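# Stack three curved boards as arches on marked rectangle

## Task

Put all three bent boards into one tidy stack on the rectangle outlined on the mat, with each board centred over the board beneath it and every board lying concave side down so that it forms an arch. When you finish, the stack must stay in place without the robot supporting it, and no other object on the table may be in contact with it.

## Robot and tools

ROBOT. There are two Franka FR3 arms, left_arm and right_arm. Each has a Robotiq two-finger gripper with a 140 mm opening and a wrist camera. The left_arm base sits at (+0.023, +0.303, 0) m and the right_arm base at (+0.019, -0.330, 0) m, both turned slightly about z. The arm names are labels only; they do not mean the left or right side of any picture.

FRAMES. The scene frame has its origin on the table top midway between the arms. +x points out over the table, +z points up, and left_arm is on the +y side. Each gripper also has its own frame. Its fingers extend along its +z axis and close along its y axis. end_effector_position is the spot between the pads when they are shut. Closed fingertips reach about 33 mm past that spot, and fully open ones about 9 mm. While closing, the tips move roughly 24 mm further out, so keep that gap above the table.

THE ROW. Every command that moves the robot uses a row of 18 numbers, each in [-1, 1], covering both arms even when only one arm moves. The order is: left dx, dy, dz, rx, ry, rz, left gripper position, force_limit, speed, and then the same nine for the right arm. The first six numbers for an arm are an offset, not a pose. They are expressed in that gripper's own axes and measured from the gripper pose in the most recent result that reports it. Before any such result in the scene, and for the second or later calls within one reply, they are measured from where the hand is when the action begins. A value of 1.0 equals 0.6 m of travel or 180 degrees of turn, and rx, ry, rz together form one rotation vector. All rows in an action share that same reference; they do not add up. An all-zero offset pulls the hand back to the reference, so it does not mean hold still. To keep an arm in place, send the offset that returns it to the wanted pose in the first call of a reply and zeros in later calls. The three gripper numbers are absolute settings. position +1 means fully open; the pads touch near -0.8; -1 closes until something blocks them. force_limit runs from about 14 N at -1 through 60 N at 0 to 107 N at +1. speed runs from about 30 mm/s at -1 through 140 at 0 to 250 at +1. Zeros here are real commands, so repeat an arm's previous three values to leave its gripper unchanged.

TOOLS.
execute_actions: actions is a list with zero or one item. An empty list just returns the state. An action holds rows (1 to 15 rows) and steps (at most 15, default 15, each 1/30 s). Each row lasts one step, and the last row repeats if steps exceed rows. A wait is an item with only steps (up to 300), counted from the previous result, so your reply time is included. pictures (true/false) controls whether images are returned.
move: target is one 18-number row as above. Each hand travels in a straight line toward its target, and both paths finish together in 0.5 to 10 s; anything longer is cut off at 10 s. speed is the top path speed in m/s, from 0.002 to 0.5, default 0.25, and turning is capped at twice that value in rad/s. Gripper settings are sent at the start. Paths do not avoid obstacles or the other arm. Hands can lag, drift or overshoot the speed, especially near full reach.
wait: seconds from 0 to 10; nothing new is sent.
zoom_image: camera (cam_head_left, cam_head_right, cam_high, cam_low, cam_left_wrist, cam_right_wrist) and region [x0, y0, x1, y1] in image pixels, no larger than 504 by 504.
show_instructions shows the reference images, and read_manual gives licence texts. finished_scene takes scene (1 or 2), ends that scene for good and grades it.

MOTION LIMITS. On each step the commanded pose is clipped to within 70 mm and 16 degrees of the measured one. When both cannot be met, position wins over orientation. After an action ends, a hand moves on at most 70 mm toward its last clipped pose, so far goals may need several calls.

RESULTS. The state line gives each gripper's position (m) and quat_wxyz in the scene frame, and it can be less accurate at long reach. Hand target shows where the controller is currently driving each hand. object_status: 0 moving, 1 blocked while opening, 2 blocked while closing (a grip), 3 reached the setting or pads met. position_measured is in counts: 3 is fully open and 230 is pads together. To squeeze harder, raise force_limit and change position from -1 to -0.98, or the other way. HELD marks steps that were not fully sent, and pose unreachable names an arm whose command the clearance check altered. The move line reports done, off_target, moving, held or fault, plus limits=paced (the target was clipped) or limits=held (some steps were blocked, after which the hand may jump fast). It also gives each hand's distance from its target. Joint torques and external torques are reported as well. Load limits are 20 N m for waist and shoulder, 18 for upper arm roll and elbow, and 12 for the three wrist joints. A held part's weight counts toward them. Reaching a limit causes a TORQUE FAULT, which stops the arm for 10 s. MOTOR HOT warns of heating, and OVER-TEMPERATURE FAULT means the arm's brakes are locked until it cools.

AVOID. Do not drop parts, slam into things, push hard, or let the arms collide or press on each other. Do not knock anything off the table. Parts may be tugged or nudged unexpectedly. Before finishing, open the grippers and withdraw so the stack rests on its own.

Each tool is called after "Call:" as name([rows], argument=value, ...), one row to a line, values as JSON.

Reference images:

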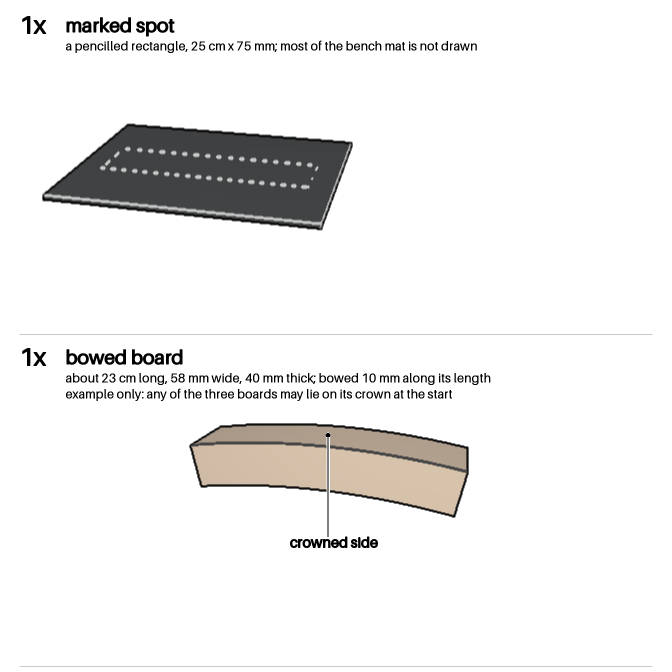

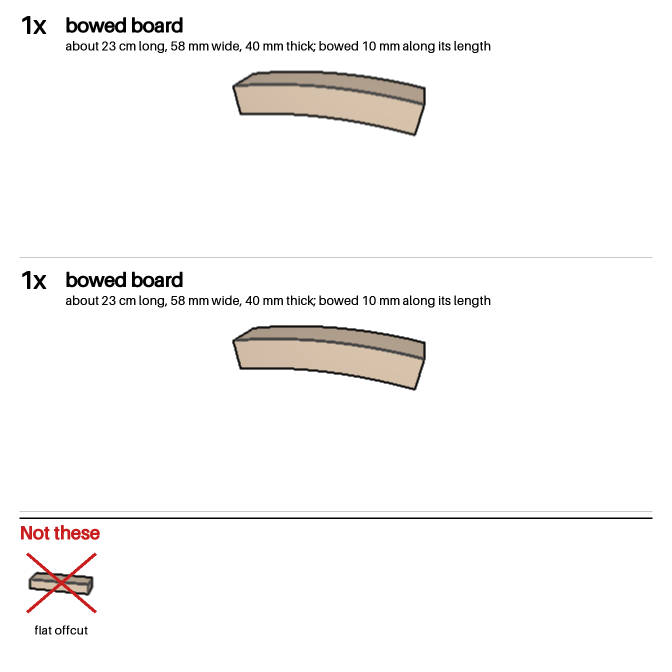

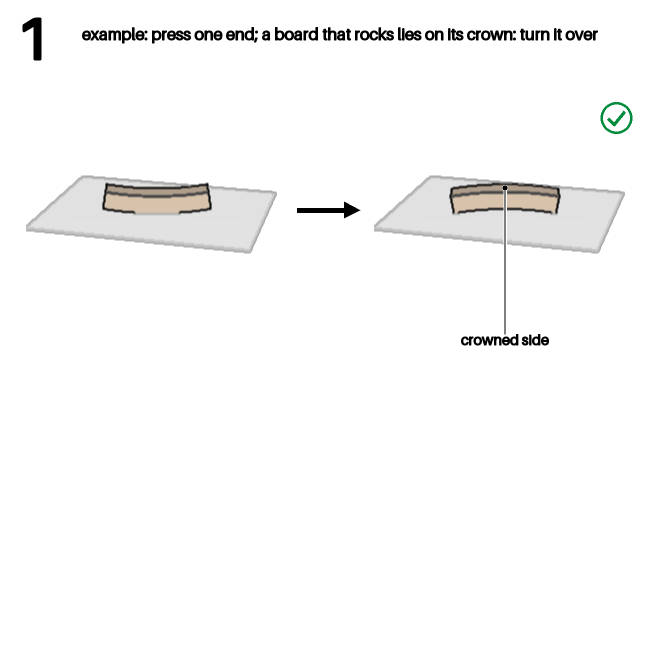

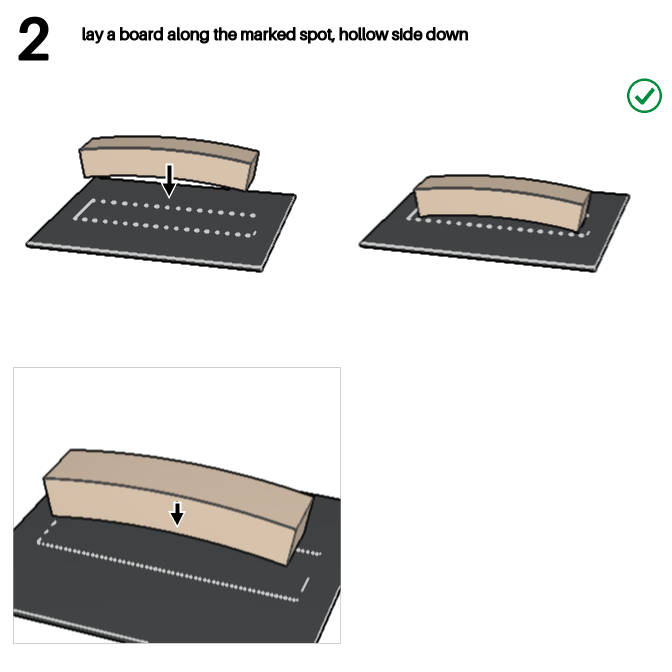

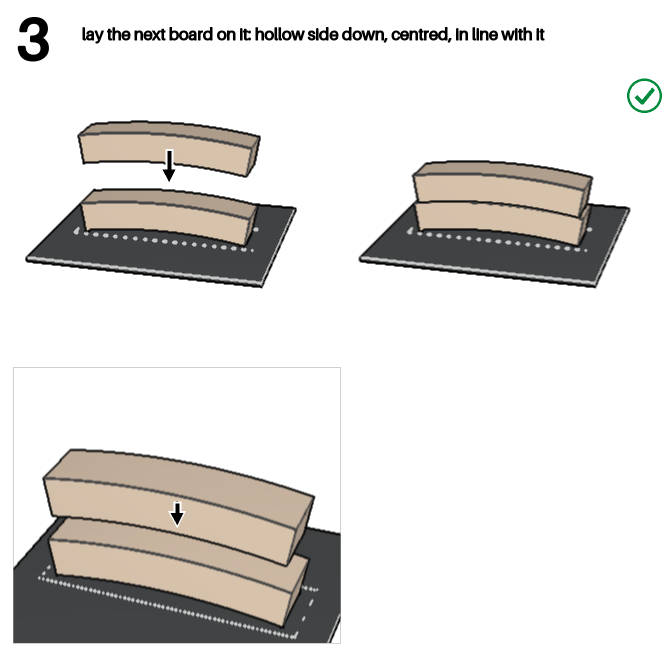

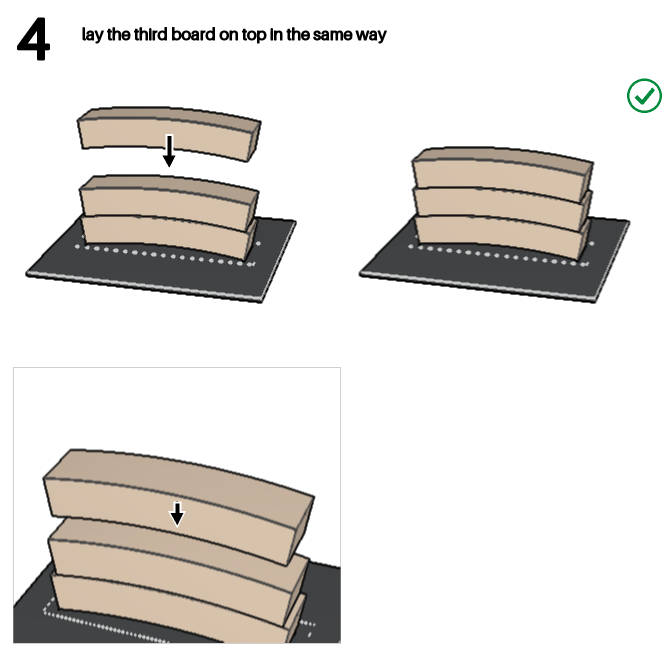

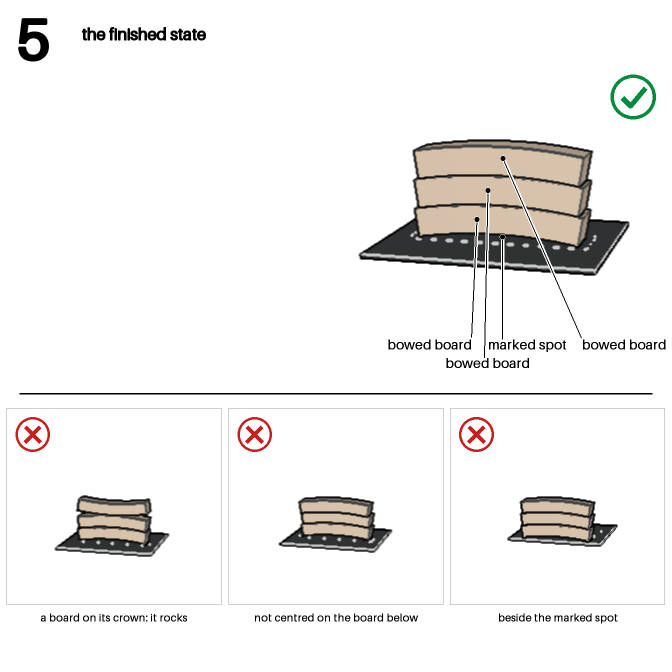

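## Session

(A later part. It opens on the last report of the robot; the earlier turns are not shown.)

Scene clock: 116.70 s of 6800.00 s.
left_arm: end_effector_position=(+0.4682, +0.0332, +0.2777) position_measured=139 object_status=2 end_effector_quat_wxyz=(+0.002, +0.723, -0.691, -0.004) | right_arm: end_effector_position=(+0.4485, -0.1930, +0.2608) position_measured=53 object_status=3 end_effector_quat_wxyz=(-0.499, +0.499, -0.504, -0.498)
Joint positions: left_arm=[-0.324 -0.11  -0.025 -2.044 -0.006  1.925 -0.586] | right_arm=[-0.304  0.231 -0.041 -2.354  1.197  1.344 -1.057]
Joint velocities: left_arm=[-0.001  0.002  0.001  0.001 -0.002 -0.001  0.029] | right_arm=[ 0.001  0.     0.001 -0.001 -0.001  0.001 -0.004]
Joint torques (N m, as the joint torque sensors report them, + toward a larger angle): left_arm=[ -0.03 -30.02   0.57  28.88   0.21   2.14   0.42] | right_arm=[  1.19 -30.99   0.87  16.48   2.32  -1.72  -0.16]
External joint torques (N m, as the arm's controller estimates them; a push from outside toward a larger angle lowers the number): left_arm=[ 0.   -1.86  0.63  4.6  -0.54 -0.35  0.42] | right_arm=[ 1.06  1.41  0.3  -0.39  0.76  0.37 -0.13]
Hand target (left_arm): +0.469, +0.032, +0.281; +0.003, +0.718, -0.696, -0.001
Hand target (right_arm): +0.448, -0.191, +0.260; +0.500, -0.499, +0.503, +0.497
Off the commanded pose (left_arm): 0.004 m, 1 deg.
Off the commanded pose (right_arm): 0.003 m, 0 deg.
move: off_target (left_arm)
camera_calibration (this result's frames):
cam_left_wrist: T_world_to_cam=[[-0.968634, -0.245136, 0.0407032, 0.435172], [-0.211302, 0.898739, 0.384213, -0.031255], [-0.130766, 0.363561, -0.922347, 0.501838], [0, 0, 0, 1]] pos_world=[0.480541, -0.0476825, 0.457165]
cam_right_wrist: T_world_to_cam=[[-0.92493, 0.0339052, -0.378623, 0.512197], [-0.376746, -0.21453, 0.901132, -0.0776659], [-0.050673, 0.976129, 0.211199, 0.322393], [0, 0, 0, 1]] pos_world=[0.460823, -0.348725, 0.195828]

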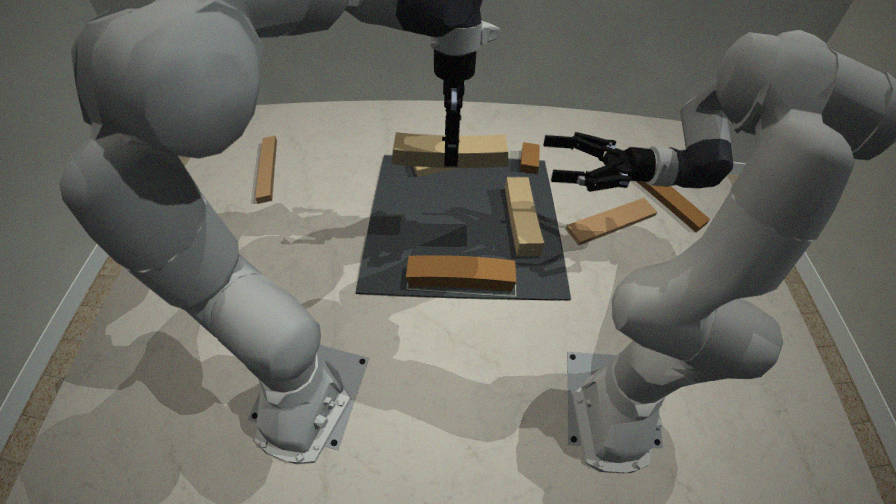

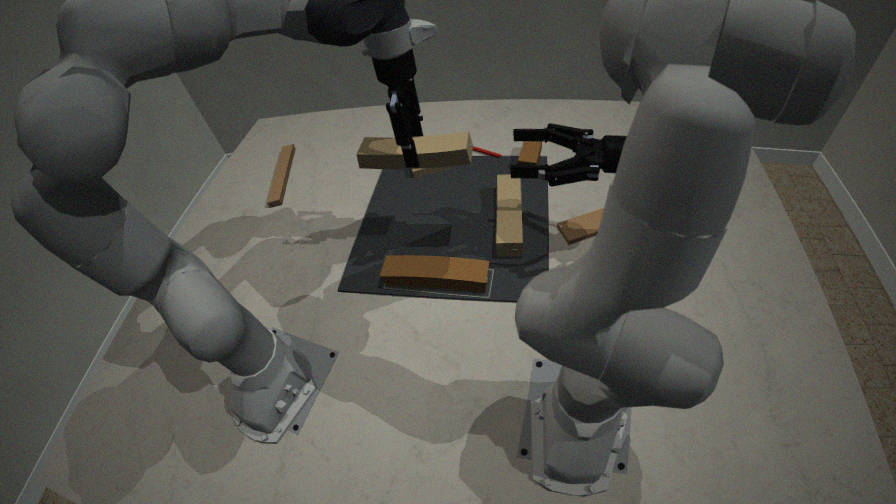

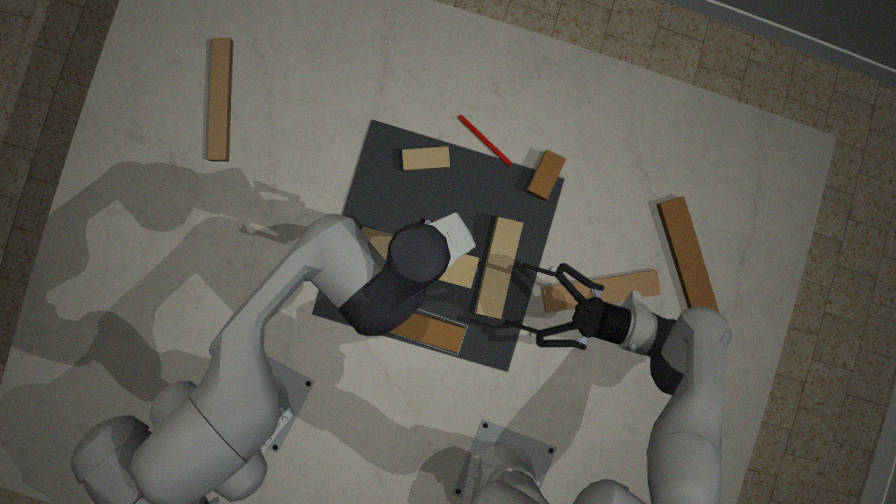

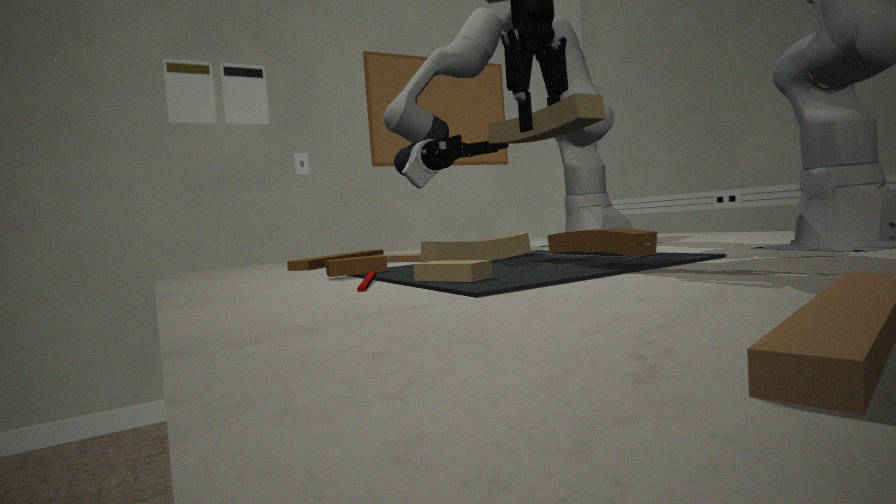

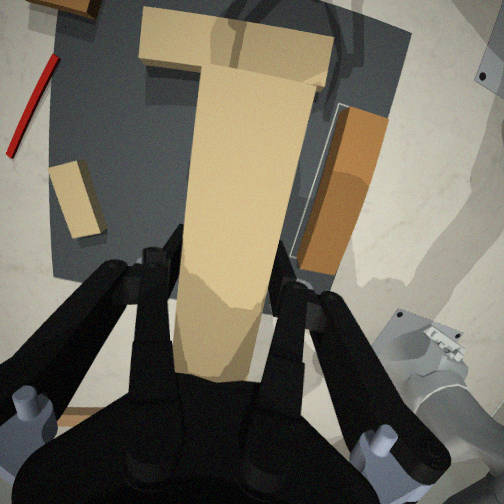

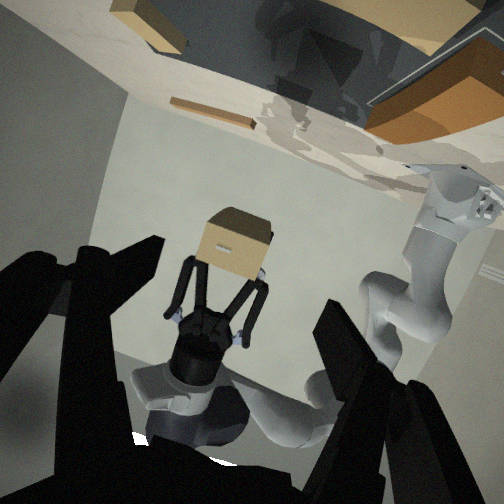

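Call:
move(target=[0,0,-0.005,0,0,0.014,-1,0,0.3,0.004,-0.028,0.205,0,0,0,0.6,0,0], speed=0.15)

Call:
zoom_image(camera="cam_low", region=[400,60,640,200])

Scene clock: 125.10 s of 6800.00 s.
left_arm: end_effector_position=(+0.4668, +0.0339, +0.2767) position_measured=139 object_status=2 end_effector_quat_wxyz=(+0.003, +0.710, -0.704, -0.007) | right_arm: end_effector_position=(+0.4642, -0.0720, +0.2572) position_measured=53 object_status=3 end_effector_quat_wxyz=(-0.499, +0.501, -0.502, -0.497)
Joint positions: left_arm=[-0.324 -0.108 -0.025 -2.043 -0.006  1.919 -0.549] | right_arm=[-0.139  0.195  0.087 -2.423  1.432  1.518 -1.051]
Joint velocities: left_arm=[ 0.    -0.001  0.001 -0.    -0.    -0.001  0.006] | right_arm=[ 0.001  0.    -0.     0.001  0.003  0.011  0.002]
Joint torques (N m, as the joint torque sensors report them, + toward a larger angle): left_arm=[ -0.19 -30.79   0.51  28.79   0.68   2.09   0.34] | right_arm=[  0.54 -31.01   1.45  17.73   2.1   -1.72   0.09]
External joint torques (N m, as the arm's controller estimates them; a push from outside toward a larger angle lowers the number): left_arm=[-0.32 -2.36  0.4   4.42 -0.09 -0.4   0.34] | right_arm=[0.57 0.15 0.49 0.5  0.82 0.34 0.11]
Hand target (left_arm): +0.468, +0.033, +0.281; +0.002, +0.708, -0.707, -0.004
Hand target (right_arm): +0.465, -0.071, +0.256; +0.498, -0.500, +0.505, +0.498
Off the commanded pose (left_arm): 0.004 m, 1 deg.
Off the commanded pose (right_arm): 0.003 m, 0 deg.
After step 90, 4.00 s passed at rest.
move: off_target (left_arm)
camera_calibration (this result's frames):
cam_left_wrist: T_world_to_cam=[[-0.976696, -0.209657, 0.0459317, 0.43522], [-0.175968, 0.90474, 0.387919, -0.0495221], [-0.122886, 0.370797, -0.920548, 0.49606], [0, 0, 0, 1]] pos_world=[0.477322, -0.0478858, 0.455867]
cam_right_wrist: T_world_to_cam=[[-0.923647, 0.0303016, -0.382044, 0.521275], [-0.379315, -0.214646, 0.900026, -0.0411514], [-0.054732, 0.976222, 0.209751, 0.208069], [0, 0, 0, 1]] pos_world=[0.477253, -0.22775, 0.192545]

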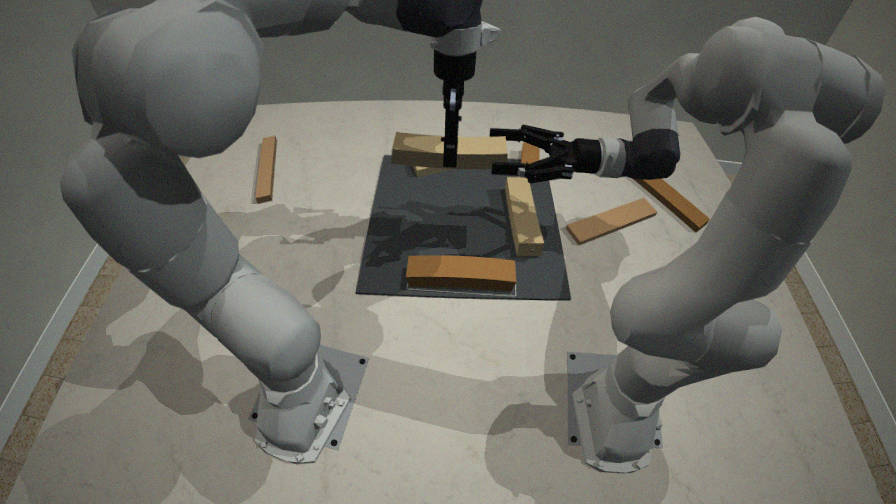

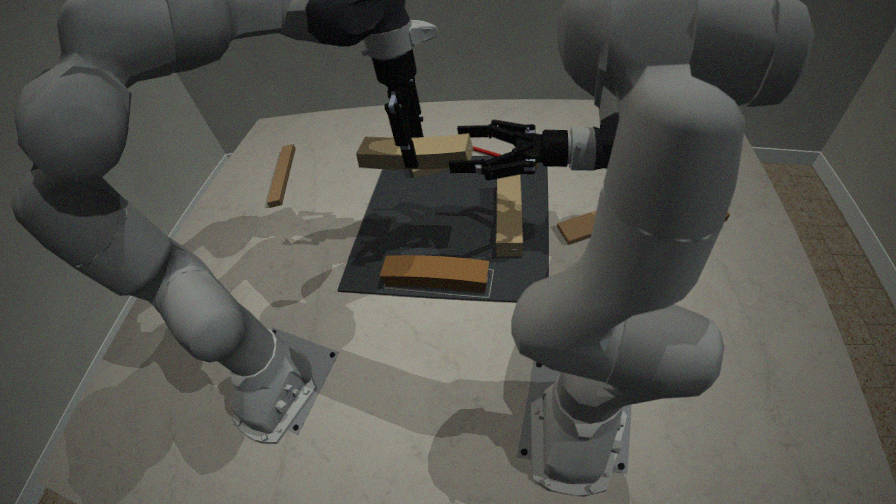

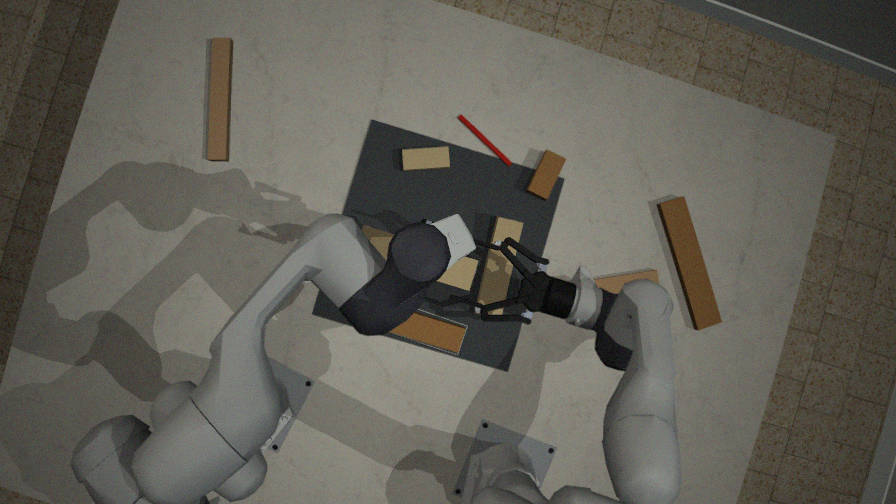

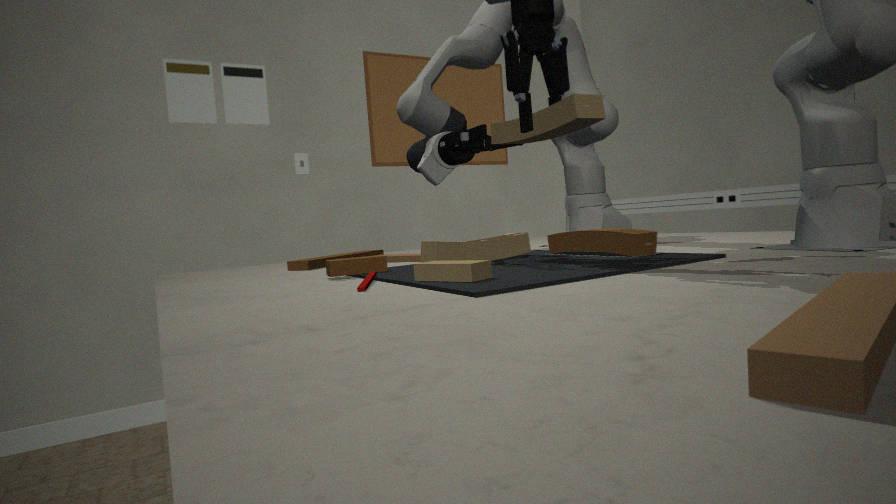

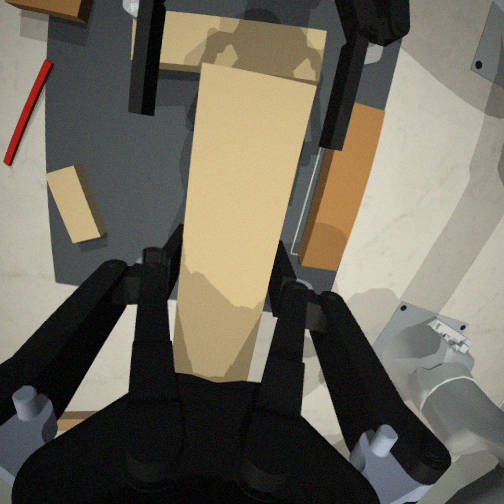

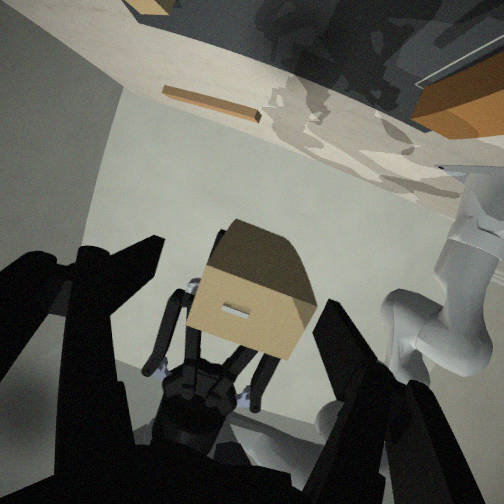

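Region (400, 60, 640, 200) of cam_low's 896x504 image, scaled by 2.100, with more detail than that image has; it fills the top 294 rows of this view, and the rest is white.

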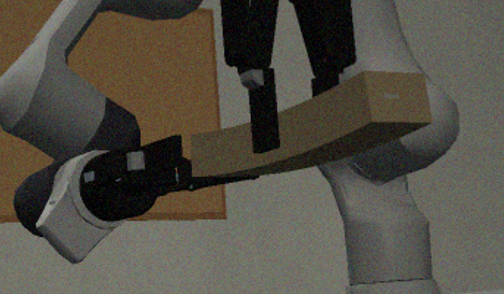

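Height is fine; shift 6 mm and go deeper.

Call:
move(target=[0,0,-0.005,0,0,0,-1,0,0.3,0,0.011,0.04,0,0,0,0.6,0,0], speed=0.08)

Call:
move(target=[0,0,-0.004,0,0,0,-1,0,0.3,0,0,0,0,0,0,-1,0.7,-0.3])

Scene clock: 133.47 s of 6800.00 s.
left_arm: end_effector_position=(+0.4657, +0.0346, +0.2759) position_measured=139 object_status=2 end_effector_quat_wxyz=(+0.004, +0.709, -0.705, -0.010) | right_arm: end_effector_position=(+0.4573, -0.0494, +0.2575) position_measured=53 object_status=3 end_effector_quat_wxyz=(-0.497, +0.501, -0.502, -0.499)
Joint positions: left_arm=[-0.324 -0.106 -0.025 -2.041 -0.006  1.914 -0.547] | right_arm=[-0.108  0.177  0.109 -2.451  1.475  1.546 -1.053]
Joint velocities: left_arm=[ 0.     0.001 -0.    -0.001 -0.    -0.002  0.   ] | right_arm=[ 0.001 -0.002  0.001 -0.002  0.011  0.012 -0.005]
Joint torques (N m, as the joint torque sensors report them, + toward a larger angle): left_arm=[  0.01 -30.74   0.18  29.14   0.64   2.03  -0.01] | right_arm=[  0.95 -31.24   1.46  16.83   2.05  -1.71  -0.32]
External joint torques (N m, as the arm's controller estimates them; a push from outside toward a larger angle lowers the number): left_arm=[ 0.1  -2.53  0.28  4.96 -0.11 -0.42 -0.01] | right_arm=[ 0.85 -0.66  0.37 -0.41  0.84  0.39 -0.3 ]
Hand target (left_arm): +0.467, +0.034, +0.280; +0.003, +0.710, -0.704, -0.007
Hand target (right_arm): +0.457, -0.048, +0.257; +0.499, -0.502, +0.502, +0.497
Off the commanded pose (left_arm): 0.004 m, 0 deg.
Off the commanded pose (right_arm): 0.002 m, 0 deg.
After step 90, 4.60 s passed at rest.
move: off_target (left_arm)
camera_calibration (this result's frames):
cam_left_wrist: T_world_to_cam=[[-0.97688, -0.207776, 0.050341, 0.433069], [-0.172085, 0.903934, 0.391524, -0.0528279], [-0.126854, 0.373809, -0.91879, 0.496218], [0, 0, 0, 1]] pos_world=[0.476913, -0.0477561, 0.454802]
cam_right_wrist: T_world_to_cam=[[-0.925358, 0.0281209, -0.37805, 0.514011], [-0.374845, -0.216773, 0.901388, -0.0415771], [-0.0566033, 0.975817, 0.211134, 0.186081], [0, 0, 0, 1]] pos_world=[0.470592, -0.205049, 0.192511]

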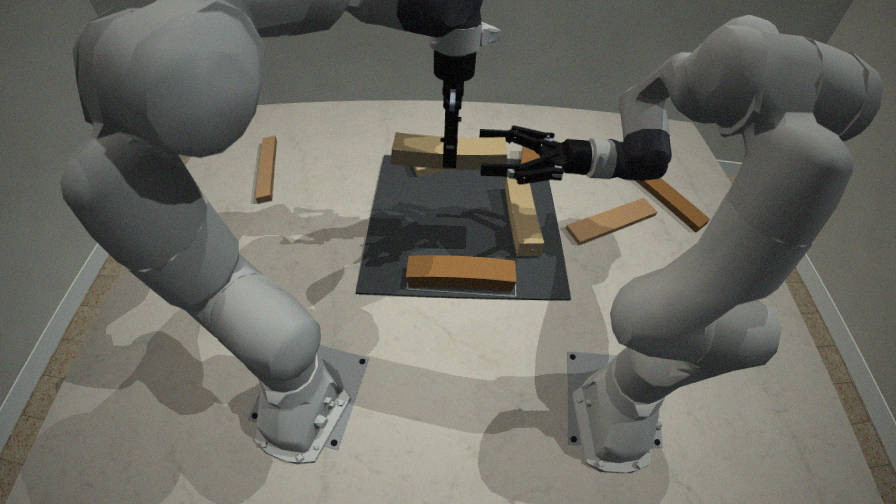

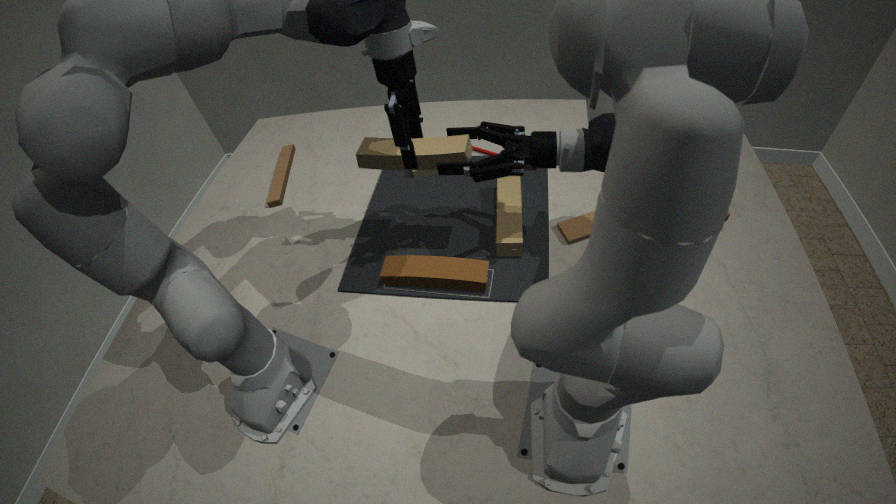

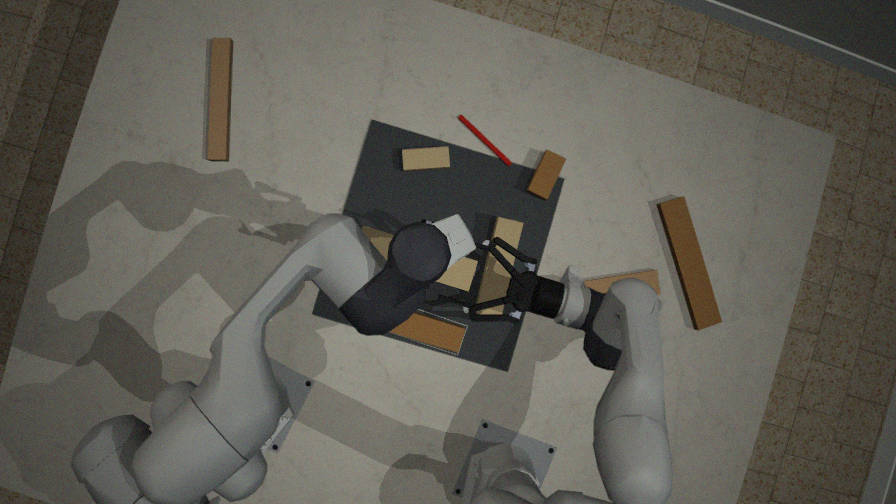

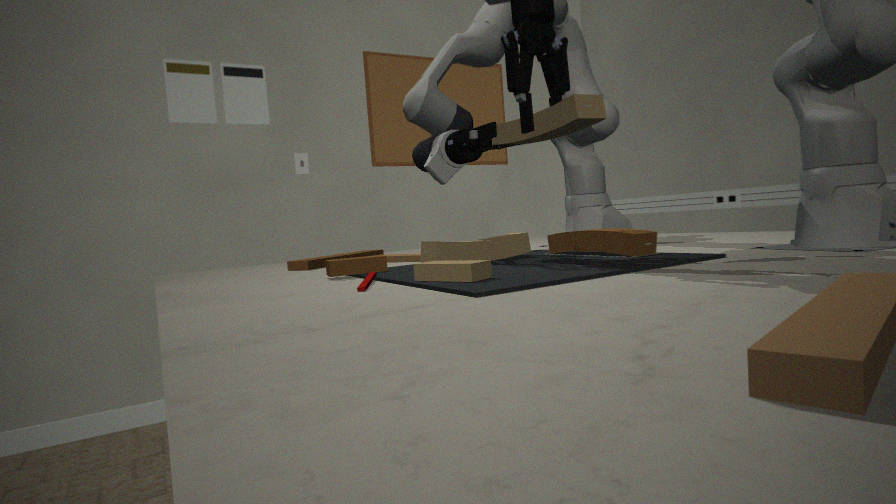

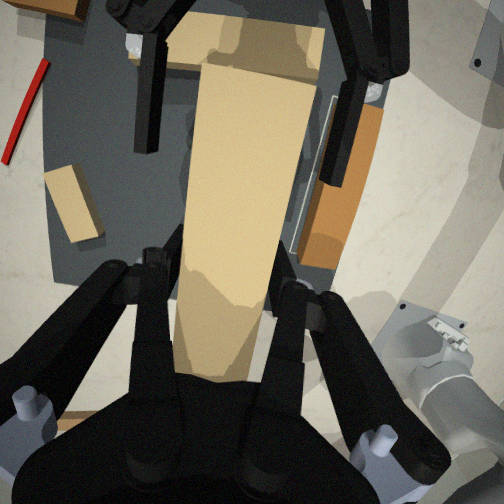

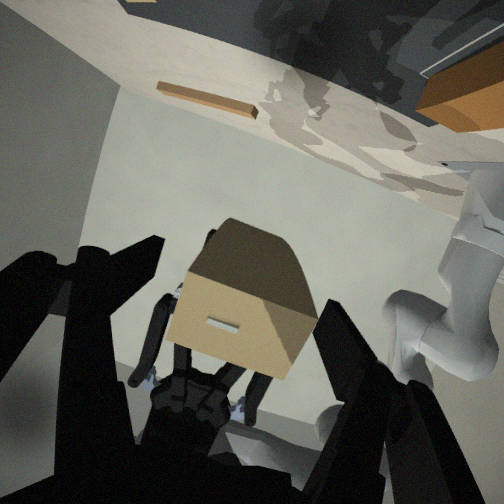

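Scene clock: 134.20 s of 6800.00 s.
left_arm: end_effector_position=(+0.4662, +0.0365, +0.2749) position_measured=139 object_status=2 end_effector_quat_wxyz=(+0.004, +0.711, -0.703, -0.012) | right_arm: end_effector_position=(+0.4565, -0.0491, +0.2576) position_measured=140 object_status=2 end_effector_quat_wxyz=(-0.496, +0.500, -0.503, -0.501)
Joint positions: left_arm=[-0.323 -0.104 -0.024 -2.041 -0.005  1.912 -0.55 ] | right_arm=[-0.107  0.177  0.109 -2.451  1.474  1.544 -1.049]
Joint velocities: left_arm=[-0.001  0.001 -0.001 -0.     0.     0.     0.   ] | right_arm=[ 0.001 -0.001 -0.001 -0.    -0.001  0.001  0.001]
Joint torques (N m, as the joint torque sensors report them, + toward a larger angle): left_arm=[ -0.85 -30.87  -1.02  28.45   0.2    1.64   0.23] | right_arm=[  0.1  -30.29   0.74  19.26   1.43  -1.98  -0.28]
External joint torques (N m, as the arm's controller estimates them; a push from outside toward a larger angle lowers the number): left_arm=[-0.8  -2.54 -0.94  4.24 -0.55 -0.8   0.22] | right_arm=[ 0.13  0.23 -0.22  2.04  0.2   0.12 -0.25]
Hand target (left_arm): +0.466, +0.035, +0.278; +0.004, +0.709, -0.705, -0.010
Hand target (right_arm): +0.457, -0.049, +0.257; +0.497, -0.501, +0.502, +0.499
Off the commanded pose (left_arm): 0.004 m, 0 deg.
Off the commanded pose (right_arm): 0.001 m, 0 deg.
move: off_target (left_arm)
camera_calibration (this result's frames):
cam_left_wrist: T_world_to_cam=[[-0.975685, -0.212923, 0.0519907, 0.433226], [-0.175792, 0.901885, 0.39459, -0.053131], [-0.130907, 0.375856, -0.917385, 0.496077], [0, 0, 0, 1]] pos_world=[0.478292, -0.0462916, 0.453535]
cam_right_wrist: T_world_to_cam=[[-0.927386, 0.026904, -0.373137, 0.512887], [-0.369709, -0.218385, 0.903119, -0.0448135], [-0.0571903, 0.975492, 0.212474, 0.185669], [0, 0, 0, 1]] pos_world=[0.469695, -0.204704, 0.192399]

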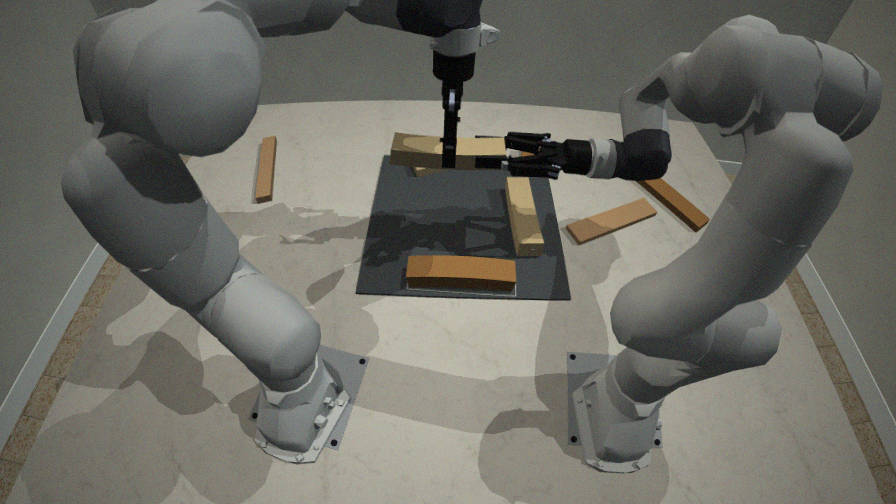

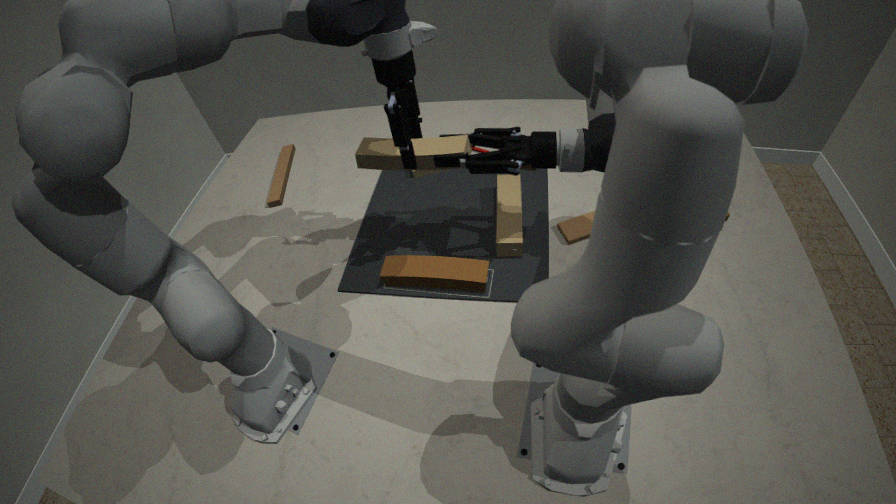

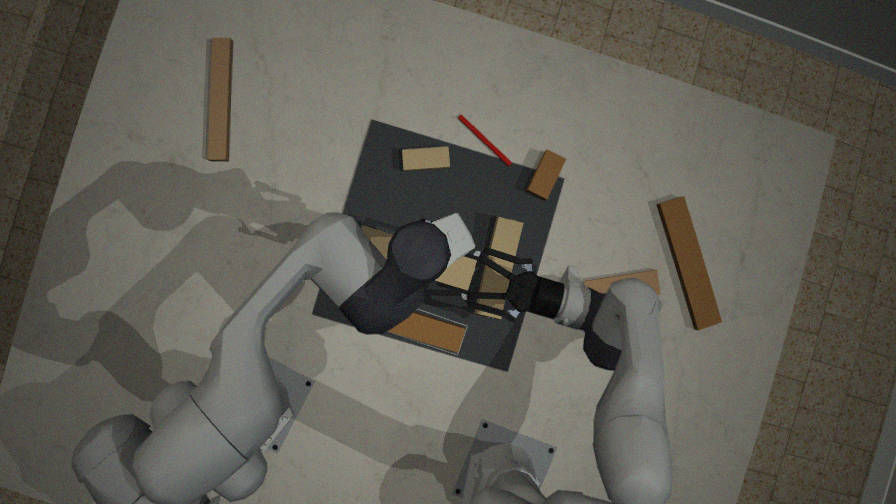

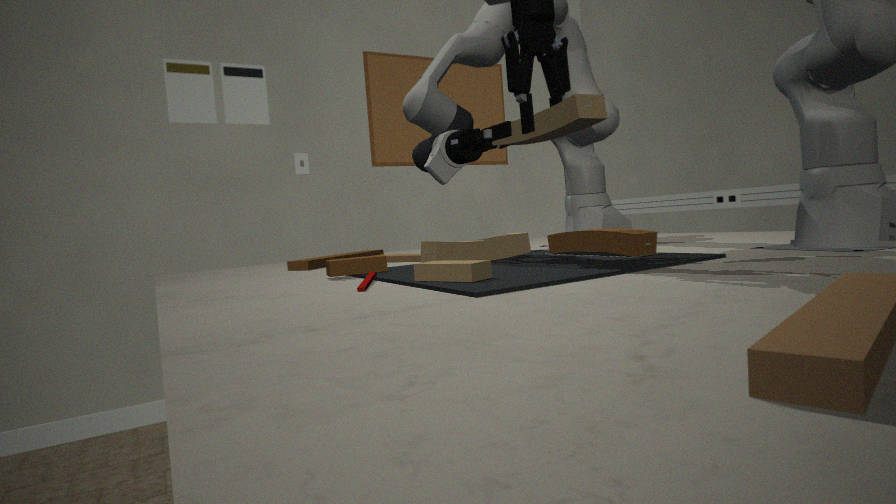

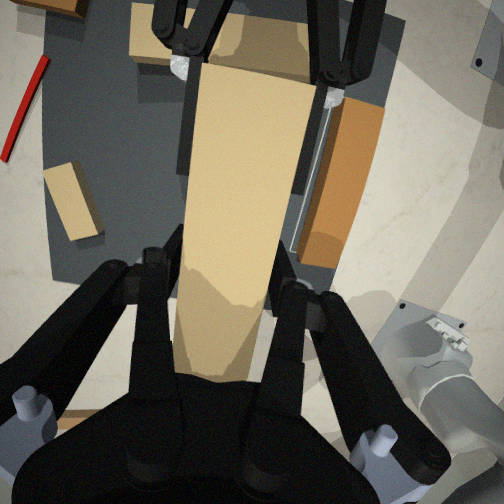

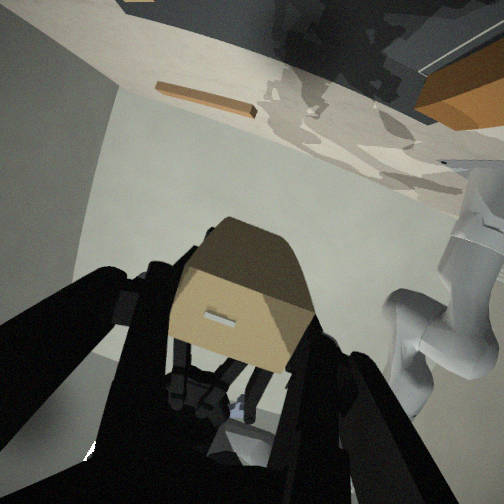

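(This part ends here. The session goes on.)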